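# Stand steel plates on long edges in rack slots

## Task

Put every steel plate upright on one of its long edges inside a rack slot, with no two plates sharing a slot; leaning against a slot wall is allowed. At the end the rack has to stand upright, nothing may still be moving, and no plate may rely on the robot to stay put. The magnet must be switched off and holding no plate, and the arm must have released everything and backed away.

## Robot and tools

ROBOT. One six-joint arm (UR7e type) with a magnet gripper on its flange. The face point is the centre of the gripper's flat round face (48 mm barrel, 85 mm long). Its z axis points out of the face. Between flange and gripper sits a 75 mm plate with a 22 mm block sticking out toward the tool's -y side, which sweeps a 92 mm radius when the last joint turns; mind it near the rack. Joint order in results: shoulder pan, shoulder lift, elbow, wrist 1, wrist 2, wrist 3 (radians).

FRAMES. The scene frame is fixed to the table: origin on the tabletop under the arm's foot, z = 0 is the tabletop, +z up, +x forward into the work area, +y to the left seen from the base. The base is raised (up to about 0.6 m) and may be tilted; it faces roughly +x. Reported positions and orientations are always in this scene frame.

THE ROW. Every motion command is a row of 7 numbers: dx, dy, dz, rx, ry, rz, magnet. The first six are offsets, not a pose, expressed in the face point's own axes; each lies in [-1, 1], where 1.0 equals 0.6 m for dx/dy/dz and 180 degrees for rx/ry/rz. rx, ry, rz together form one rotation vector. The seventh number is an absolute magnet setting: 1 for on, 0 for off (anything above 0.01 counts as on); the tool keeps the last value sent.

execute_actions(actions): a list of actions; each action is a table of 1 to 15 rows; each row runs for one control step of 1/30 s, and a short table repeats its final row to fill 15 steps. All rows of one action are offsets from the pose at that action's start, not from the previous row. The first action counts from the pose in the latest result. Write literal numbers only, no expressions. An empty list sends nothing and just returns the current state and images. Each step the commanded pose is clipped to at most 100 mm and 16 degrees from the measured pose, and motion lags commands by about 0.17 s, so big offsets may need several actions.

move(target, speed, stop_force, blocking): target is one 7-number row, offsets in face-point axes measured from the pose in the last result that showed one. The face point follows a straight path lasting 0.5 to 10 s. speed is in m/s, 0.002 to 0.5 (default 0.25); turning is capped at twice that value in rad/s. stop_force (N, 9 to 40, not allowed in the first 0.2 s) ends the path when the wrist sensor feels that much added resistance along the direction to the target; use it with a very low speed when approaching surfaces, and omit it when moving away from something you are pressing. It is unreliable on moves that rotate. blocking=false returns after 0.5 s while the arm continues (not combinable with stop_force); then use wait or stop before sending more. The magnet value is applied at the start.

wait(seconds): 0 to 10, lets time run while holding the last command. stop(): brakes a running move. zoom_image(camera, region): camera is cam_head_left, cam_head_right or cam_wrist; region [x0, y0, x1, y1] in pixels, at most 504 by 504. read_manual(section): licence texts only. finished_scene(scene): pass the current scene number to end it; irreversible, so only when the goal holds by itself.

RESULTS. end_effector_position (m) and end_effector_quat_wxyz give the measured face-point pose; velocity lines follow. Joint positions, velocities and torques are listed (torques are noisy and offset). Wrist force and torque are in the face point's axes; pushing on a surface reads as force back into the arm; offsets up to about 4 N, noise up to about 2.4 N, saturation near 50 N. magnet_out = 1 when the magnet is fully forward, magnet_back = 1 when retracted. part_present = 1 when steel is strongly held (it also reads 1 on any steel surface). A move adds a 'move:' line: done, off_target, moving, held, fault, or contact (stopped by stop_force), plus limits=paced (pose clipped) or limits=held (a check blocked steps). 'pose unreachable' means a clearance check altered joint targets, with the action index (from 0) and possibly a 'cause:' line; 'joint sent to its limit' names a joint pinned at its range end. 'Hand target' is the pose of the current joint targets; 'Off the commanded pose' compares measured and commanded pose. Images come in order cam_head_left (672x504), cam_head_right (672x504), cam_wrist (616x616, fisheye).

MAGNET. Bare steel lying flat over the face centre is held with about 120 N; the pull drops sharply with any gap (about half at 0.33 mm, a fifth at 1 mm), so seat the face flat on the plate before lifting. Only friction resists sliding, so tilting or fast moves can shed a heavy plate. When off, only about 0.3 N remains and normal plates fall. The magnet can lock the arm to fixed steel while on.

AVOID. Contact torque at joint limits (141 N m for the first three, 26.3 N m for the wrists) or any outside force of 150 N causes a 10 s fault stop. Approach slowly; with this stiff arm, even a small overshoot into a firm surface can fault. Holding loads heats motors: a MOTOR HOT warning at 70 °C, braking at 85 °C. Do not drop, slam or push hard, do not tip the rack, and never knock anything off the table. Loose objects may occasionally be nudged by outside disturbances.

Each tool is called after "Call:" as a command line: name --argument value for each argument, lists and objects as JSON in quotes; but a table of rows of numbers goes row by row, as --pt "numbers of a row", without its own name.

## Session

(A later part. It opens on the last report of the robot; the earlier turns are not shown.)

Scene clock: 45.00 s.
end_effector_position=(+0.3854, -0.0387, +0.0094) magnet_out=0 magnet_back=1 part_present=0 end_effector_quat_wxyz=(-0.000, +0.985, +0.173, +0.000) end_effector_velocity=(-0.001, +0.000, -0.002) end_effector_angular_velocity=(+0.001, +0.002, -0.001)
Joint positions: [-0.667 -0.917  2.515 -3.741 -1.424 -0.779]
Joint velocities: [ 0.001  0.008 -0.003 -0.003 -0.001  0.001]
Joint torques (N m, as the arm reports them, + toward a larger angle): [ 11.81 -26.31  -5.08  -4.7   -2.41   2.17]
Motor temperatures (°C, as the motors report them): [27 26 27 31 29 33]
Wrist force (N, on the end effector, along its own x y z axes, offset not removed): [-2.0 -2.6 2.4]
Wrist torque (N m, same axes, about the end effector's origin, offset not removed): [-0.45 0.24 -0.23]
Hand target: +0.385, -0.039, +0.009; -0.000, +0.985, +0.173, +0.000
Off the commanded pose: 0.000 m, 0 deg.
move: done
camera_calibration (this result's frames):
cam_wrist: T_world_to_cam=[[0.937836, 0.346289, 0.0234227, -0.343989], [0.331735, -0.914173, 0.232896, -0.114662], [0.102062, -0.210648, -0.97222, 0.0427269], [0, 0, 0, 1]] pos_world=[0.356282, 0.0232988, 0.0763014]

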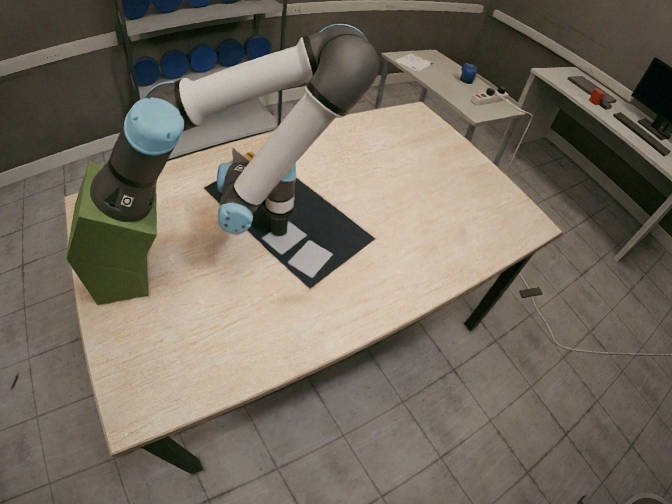

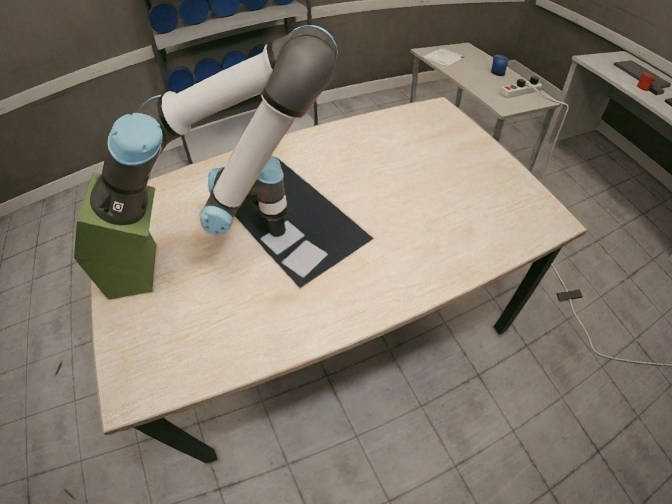

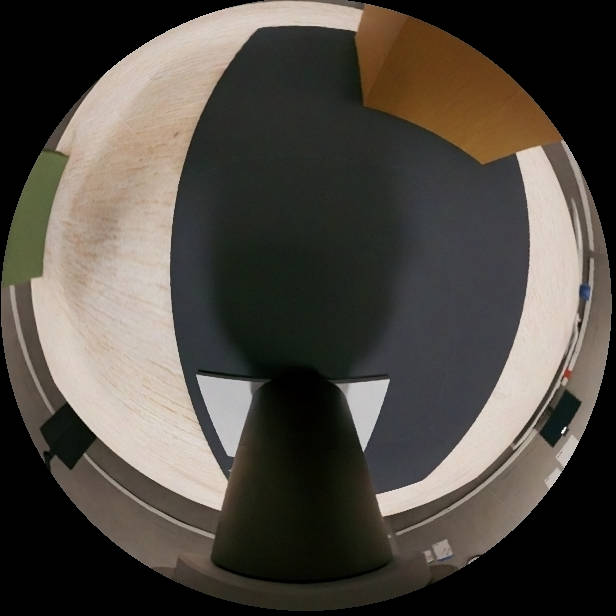

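Call:
execute_actions --actions '[[[-0.0077,0,0.003,0,0,0.005,0]],[[0,0,0.0028,0,0,0,0]]]'

Call:
zoom_image --camera "cam_wrist" --region '[180, 330, 440, 480]'

Scene clock: 46.60 s.
end_effector_position=(+0.3810, -0.0403, +0.0059) magnet_out=0 magnet_back=1 part_present=0 end_effector_quat_wxyz=(-0.000, +0.986, +0.166, +0.000) end_effector_velocity=(+0.000, -0.000, -0.000) end_effector_angular_velocity=(-0.000, -0.000, +0.000)
Joint positions: [-0.675 -0.897  2.517 -3.762 -1.419 -0.77 ]
Joint velocities: [ 0.     0.001 -0.001 -0.    -0.    -0.   ]
Joint torques (N m, as the arm reports them, + toward a larger angle): [ 13.62 -25.09  -2.89  -4.33  -2.45   2.38]
Motor temperatures (°C, as the motors report them): [27 26 27 31 29 33]
Wrist force (N, on the end effector, along its own x y z axes, offset not removed): [4.6 -3.0 0.9]
Wrist torque (N m, same axes, about the end effector's origin, offset not removed): [-0.26 -0.57 0.00]
Hand target: +0.381, -0.040, +0.006; -0.000, +0.986, +0.166, +0.000
Off the commanded pose: 0.000 m, 0 deg.
camera_calibration (this result's frames):
cam_wrist: T_world_to_cam=[[0.943129, 0.331602, 0.0234091, -0.341912], [0.317421, -0.919239, 0.2329, -0.108609], [0.0987487, -0.212224, -0.972219, 0.0406755], [0, 0, 0, 1]] pos_world=[0.352926, 0.022173, 0.0728445]

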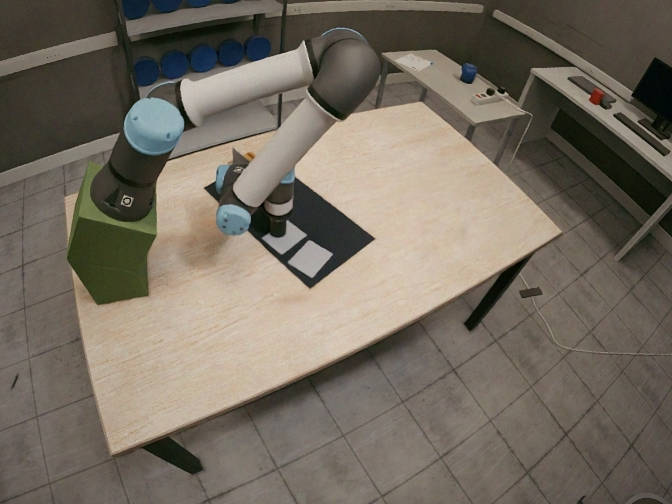

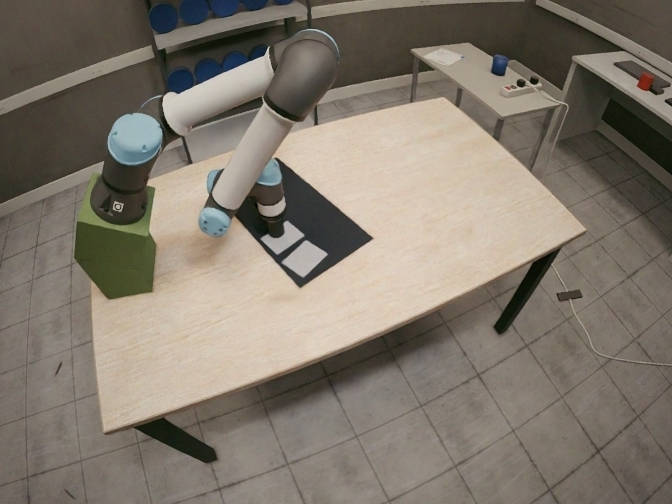

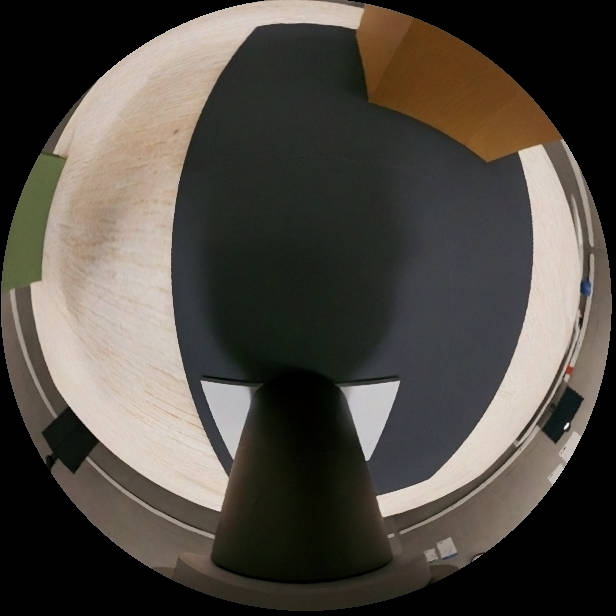

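Region (180, 330, 440, 480) of cam_wrist's 616x616 image, scaled by 1.938, with more detail than that image has; it fills the top 291 rows of this view, and the rest is white.

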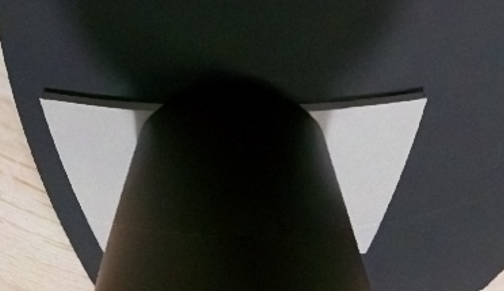

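Call:
execute_actions --actions '[[[0,0,0.0003,0,0,0,1]]]'

Call:
move --target '[0.1195,0.006,-0.307,0,0,0,1]' --speed 0.4

Call:
move --target '[0.018,-0.3625,-0.017,0.394,-0.370,-0.370,1]' --speed 0.5

Call:
move --target '[0,0.092,0,0,0,0,1]' --speed 0.15

Call:
zoom_image --camera "cam_head_right" --region '[225, 140, 285, 200]'

Call:
zoom_image --camera "cam_head_left" --region '[225, 140, 285, 200]'

Call:
zoom_image --camera "cam_wrist" --region '[190, 420, 410, 520]'

Scene clock: 48.33 s.
end_effector_position=(+0.3810, -0.0403, +0.0057) magnet_out=1 magnet_back=0 part_present=1 end_effector_quat_wxyz=(-0.000, +0.986, +0.166, +0.000) end_effector_velocity=(-0.001, +0.000, -0.000) end_effector_angular_velocity=(+0.001, +0.002, -0.001)
Joint positions: [-0.675 -0.897  2.516 -3.762 -1.419 -0.77 ]
Joint velocities: [0.    0.001 0.002 0.    0.    0.001]
Joint torques (N m, as the arm reports them, + toward a larger angle): [ 13.33 -25.61  -2.45  -4.34  -2.65   2.31]
Motor temperatures (°C, as the motors report them): [27 26 27 31 29 33]
Wrist force (N, on the end effector, along its own x y z axes, offset not removed): [0.4 -1.0 1.9]
Wrist torque (N m, same axes, about the end effector's origin, offset not removed): [-0.21 0.04 -0.15]
Hand target: +0.381, -0.040, +0.006; -0.000, +0.986, +0.166, +0.000
Off the commanded pose: 0.000 m, 0 deg.
camera_calibration (this result's frames):
cam_wrist: T_world_to_cam=[[0.943129, 0.331602, 0.0234091, -0.341908], [0.317421, -0.91924, 0.2329, -0.108567], [0.0987486, -0.212224, -0.972219, 0.0405013], [0, 0, 0, 1]] pos_world=[0.352926, 0.022173, 0.0726653]

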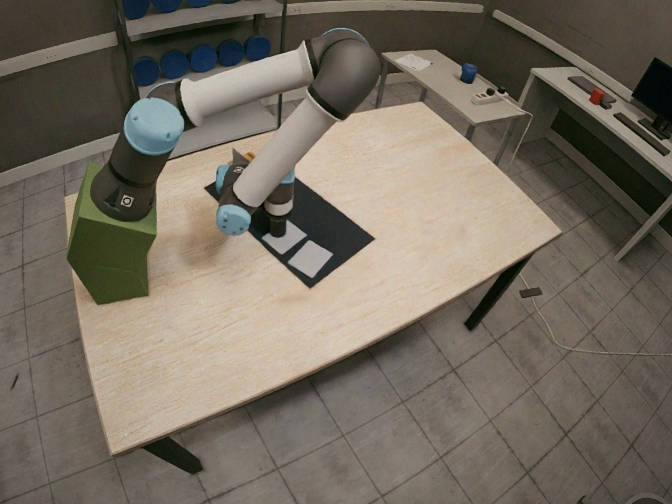

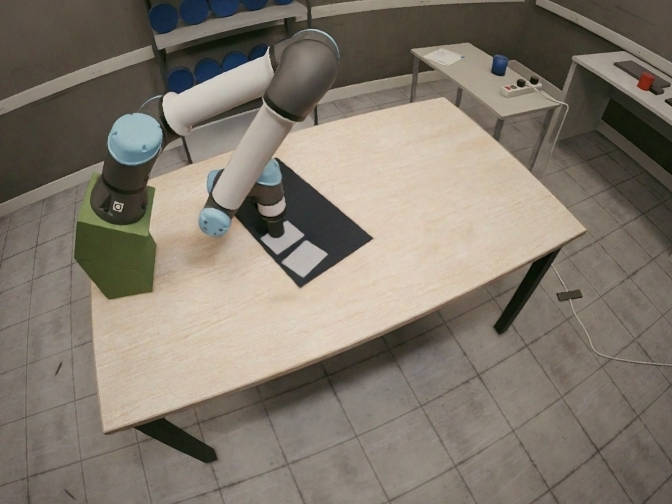

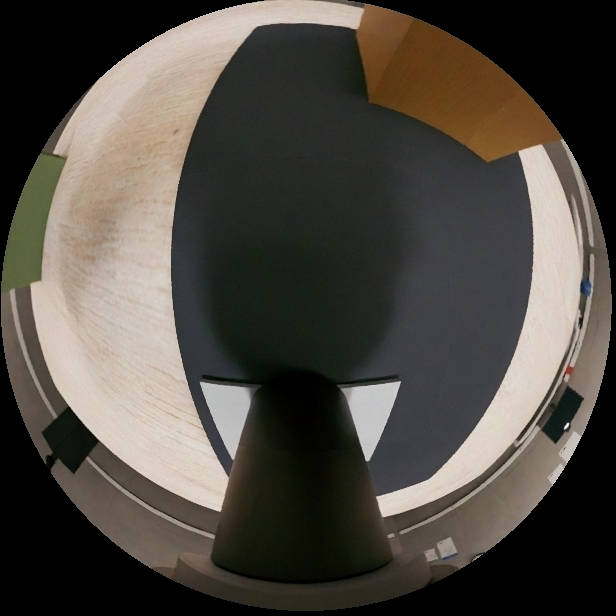

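Scene clock: 49.53 s.
end_effector_position=(+0.4504, -0.0202, +0.1900) magnet_out=1 magnet_back=0 part_present=1 end_effector_quat_wxyz=(-0.000, +0.986, +0.166, +0.000) end_effector_velocity=(+0.001, -0.000, +0.002) end_effector_angular_velocity=(+0.003, +0.008, +0.002)
Joint positions: [-0.605 -1.717  2.558 -2.992 -1.457 -0.711]
Joint velocities: [-0.001 -0.009 -0.006  0.022  0.    -0.003]
Joint torques (N m, as the arm reports them, + toward a larger angle): [ -0.79 -36.31 -18.95  -0.92  -1.2   -2.78]
Motor temperatures (°C, as the motors report them): [27 26 27 31 29 33]
Wrist force (N, on the end effector, along its own x y z axes, offset not removed): [-2.5 2.4 3.8]
Wrist torque (N m, same axes, about the end effector's origin, offset not removed): [0.21 0.28 -0.14]
Hand target: +0.450, -0.020, +0.190; -0.000, +0.986, +0.166, +0.000
Off the commanded pose: 0.001 m, 0 deg.
move: done
camera_calibration (this result's frames):
cam_wrist: T_world_to_cam=[[0.943118, 0.331595, 0.0239251, -0.418424], [0.317266, -0.919195, 0.233285, -0.155028], [0.0993482, -0.212425, -0.972114, 0.216801], [0, 0, 0, 1]] pos_world=[0.42227, 0.0423007, 0.256932]

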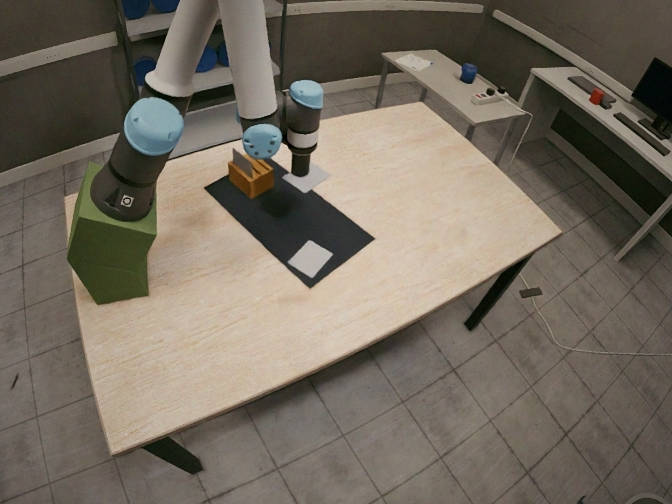

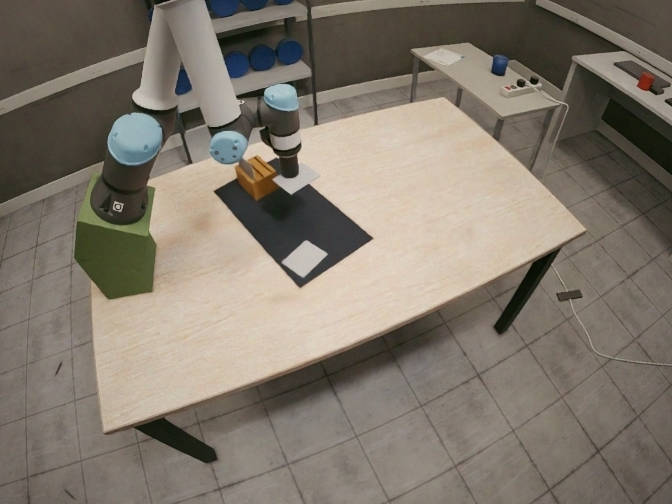

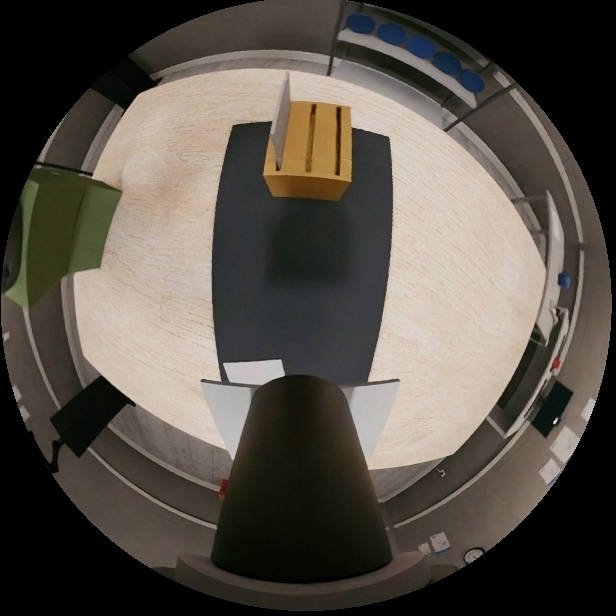

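Scene clock: 52.17 s.
end_effector_position=(+0.3893, +0.1892, +0.1999) magnet_out=1 magnet_back=0 part_present=1 end_effector_quat_wxyz=(-0.429, +0.430, +0.562, -0.562) end_effector_velocity=(-0.000, +0.001, -0.000) end_effector_angular_velocity=(+0.003, +0.008, +0.006)
Joint positions: [ 0.02  -1.08   1.679 -1.121 -1.687 -1.339]
Joint velocities: [ 0.003  0.006 -0.005  0.008 -0.001 -0.002]
Joint torques (N m, as the arm reports them, + toward a larger angle): [ 27.99 -38.1  -18.86   3.9   -2.36  -2.87]
Motor temperatures (°C, as the motors report them): [27 26 27 31 29 33]
Wrist force (N, on the end effector, along its own x y z axes, offset not removed): [0.3 0.8 3.2]
Wrist torque (N m, same axes, about the end effector's origin, offset not removed): [-0.18 0.01 -0.07]
Hand target: +0.389, +0.189, +0.200; -0.429, +0.429, +0.562, -0.562
Off the commanded pose: 0.001 m, 0 deg.
move: done
camera_calibration (this result's frames):
cam_wrist: T_world_to_cam=[[-0.24136, 0.970427, 0.00411411, -0.0862919], [0.22633, 0.0604131, -0.972175, 0.145562], [-0.943674, -0.233713, -0.234218, 0.539481], [0, 0, 0, 1]] pos_world=[0.455322, 0.20103, 0.268223]

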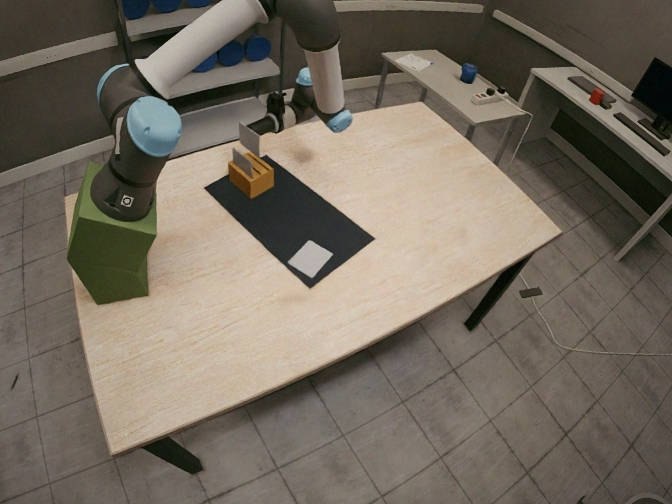

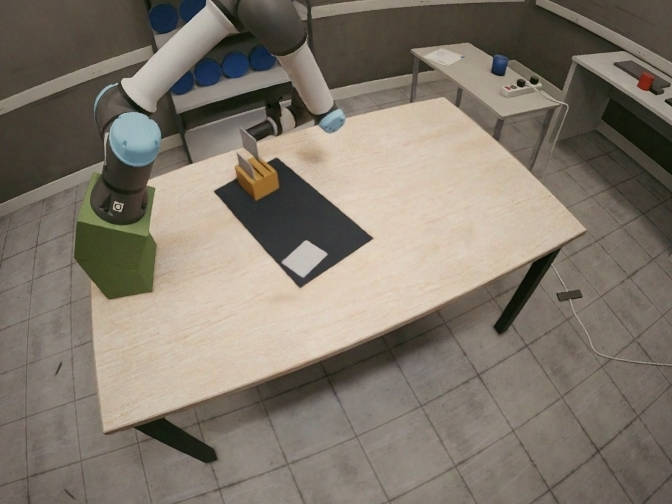

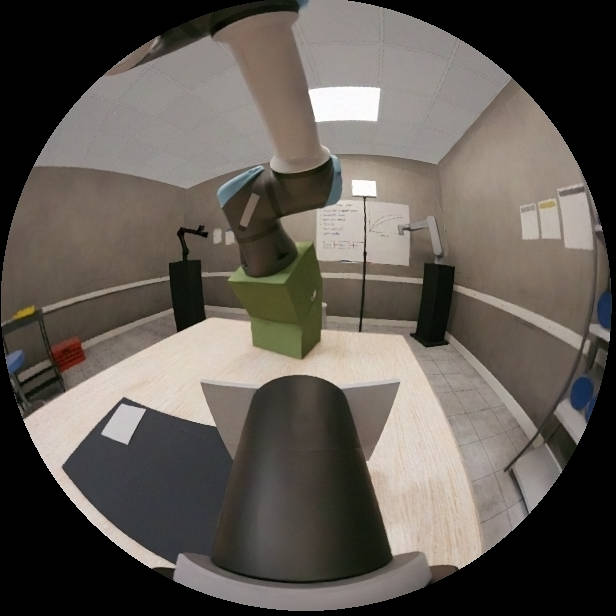

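Scene clock: 53.07 s.
end_effector_position=(+0.3892, +0.1892, +0.1448) magnet_out=1 magnet_back=0 part_present=1 end_effector_quat_wxyz=(-0.429, +0.430, +0.562, -0.562) end_effector_velocity=(-0.000, +0.000, -0.002) end_effector_angular_velocity=(-0.000, +0.001, +0.000)
Joint positions: [-0.001 -0.968  1.634 -1.189 -1.705 -1.35 ]
Joint velocities: [-0.001  0.004 -0.001 -0.002 -0.    -0.   ]
Joint torques (N m, as the arm reports them, + toward a larger angle): [  8.14 -37.73 -18.69   0.9   -2.23  -2.76]
Motor temperatures (°C, as the motors report them): [27 26 27 31 29 33]
Wrist force (N, on the end effector, along its own x y z axes, offset not removed): [-0.5 -0.2 -0.6]
Wrist torque (N m, same axes, about the end effector's origin, offset not removed): [-0.23 -0.07 -0.04]
Hand target: +0.389, +0.189, +0.145; -0.429, +0.430, +0.562, -0.562
Off the commanded pose: 0.000 m, 0 deg.
move: done
camera_calibration (this result's frames):
cam_wrist: T_world_to_cam=[[-0.24137, 0.970424, 0.0040844, -0.0859893], [0.226379, 0.0603981, -0.972165, 0.0919806], [-0.943659, -0.233727, -0.234262, 0.526559], [0, 0, 0, 1]] pos_world=[0.455315, 0.200962, 0.213124]

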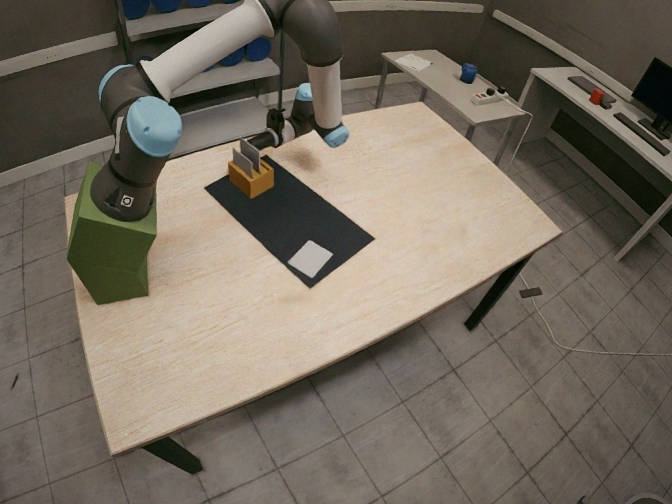

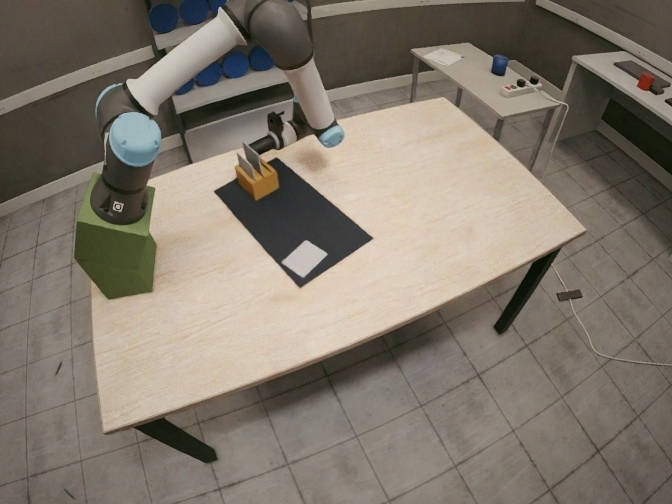

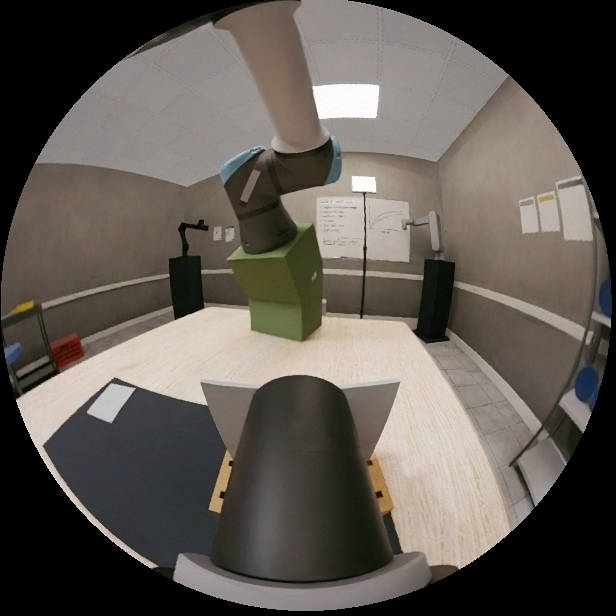

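Region (225, 140, 285, 200) of cam_head_right's 672x504 image, scaled by 8.400, with more detail than that image has.

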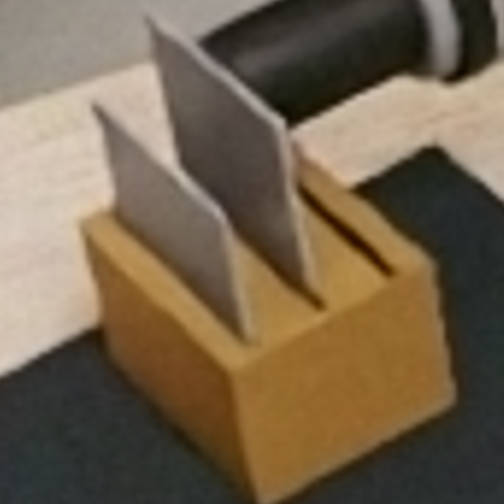

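Region (225, 140, 285, 200) of cam_head_left's 672x504 image, scaled by 8.400, with more detail than that image has.

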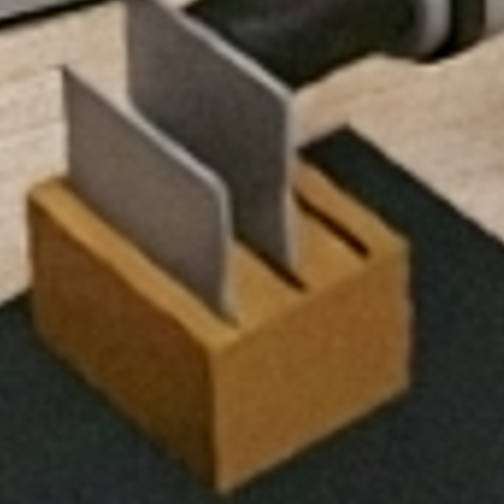

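Region (190, 420, 410, 520) of cam_wrist's 616x616 image, scaled by 2.291, with more detail than that image has; it fills the top 229 rows of this view, and the rest is white.

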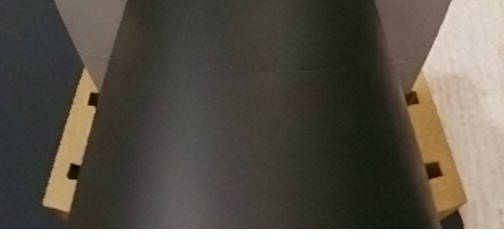

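Looks plausible; descend with force stop.

Call:
move --target '[0,0.022,0,0,0,0,1]' --speed 0.008 --stop_force 9

Call:
zoom_image --camera "cam_head_left" --region '[225, 140, 285, 200]'

Call:
zoom_image --camera "cam_wrist" --region '[190, 420, 410, 520]'

Scene clock: 55.57 s.
end_effector_position=(+0.3892, +0.1892, +0.1317) magnet_out=1 magnet_back=0 part_present=1 end_effector_quat_wxyz=(-0.429, +0.430, +0.562, -0.562) end_effector_velocity=(+0.000, -0.000, -0.001) end_effector_angular_velocity=(+0.000, -0.001, -0.000)
Joint positions: [-0.006 -0.94   1.62  -1.203 -1.709 -1.352]
Joint velocities: [-0.     0.002 -0.001 -0.002 -0.    -0.   ]
Joint torques (N m, as the arm reports them, + toward a larger angle): [  7.92 -40.96 -18.14   1.06  -2.29  -2.67]
Motor temperatures (°C, as the motors report them): [27 26 27 31 29 33]
Wrist force (N, on the end effector, along its own x y z axes, offset not removed): [4.1 -0.9 2.3]
Wrist torque (N m, same axes, about the end effector's origin, offset not removed): [-0.30 -0.45 -0.09]
Hand target: +0.389, +0.189, +0.132; -0.429, +0.430, +0.562, -0.562
Off the commanded pose: 0.000 m, 0 deg.
move: done
camera_calibration (this result's frames):
cam_wrist: T_world_to_cam=[[-0.241372, 0.970424, 0.00407735, -0.0859185], [0.226386, 0.0603933, -0.972164, 0.0792371], [-0.943657, -0.23373, -0.234267, 0.523485], [0, 0, 0, 1]] pos_world=[0.455314, 0.200946, 0.200017]

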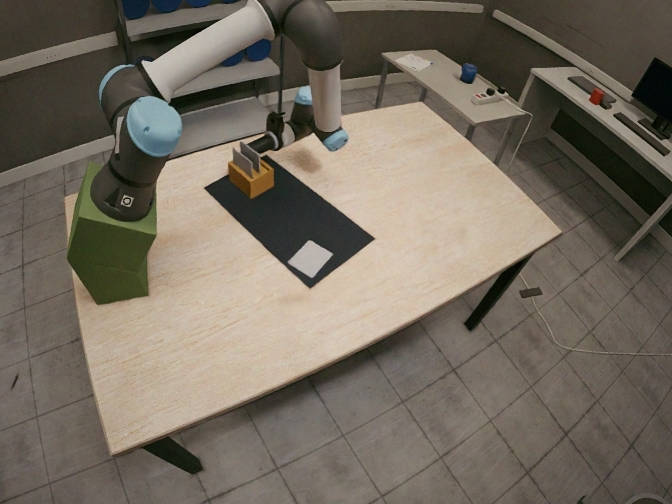

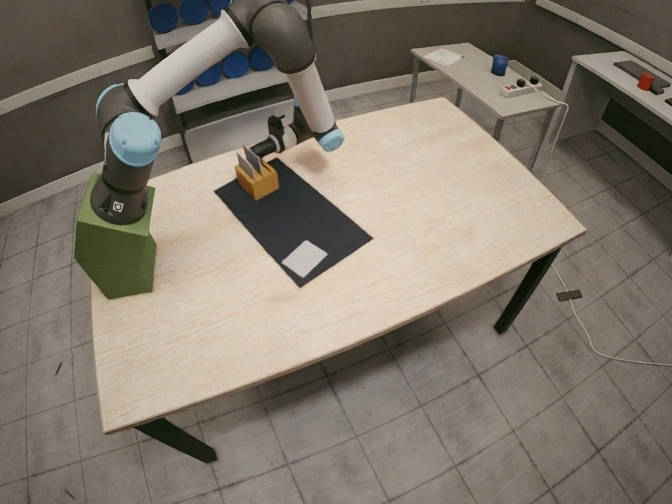

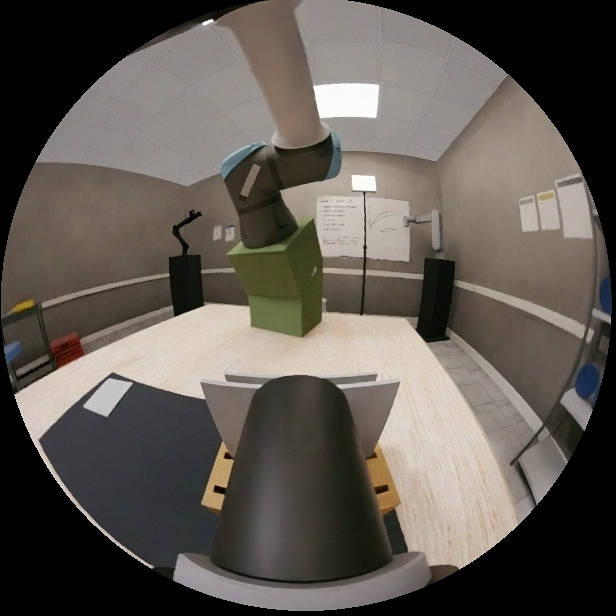

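Region (225, 140, 285, 200) of cam_head_left's 672x504 image, scaled by 8.400, with more detail than that image has.

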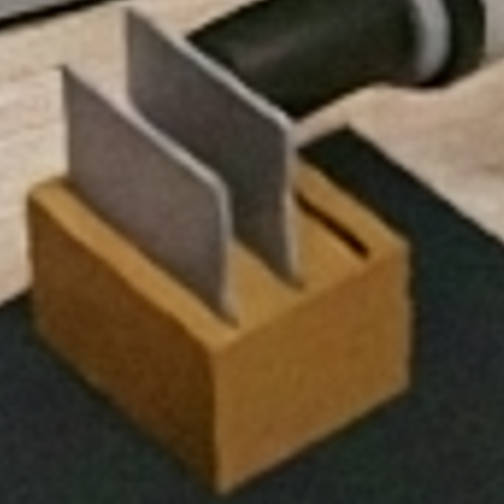

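Region (190, 420, 410, 520) of cam_wrist's 616x616 image, scaled by 2.291, with more detail than that image has; it fills the top 229 rows of this view, and the rest is white.

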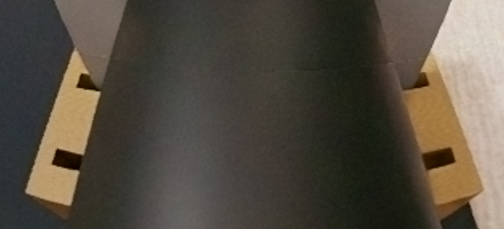

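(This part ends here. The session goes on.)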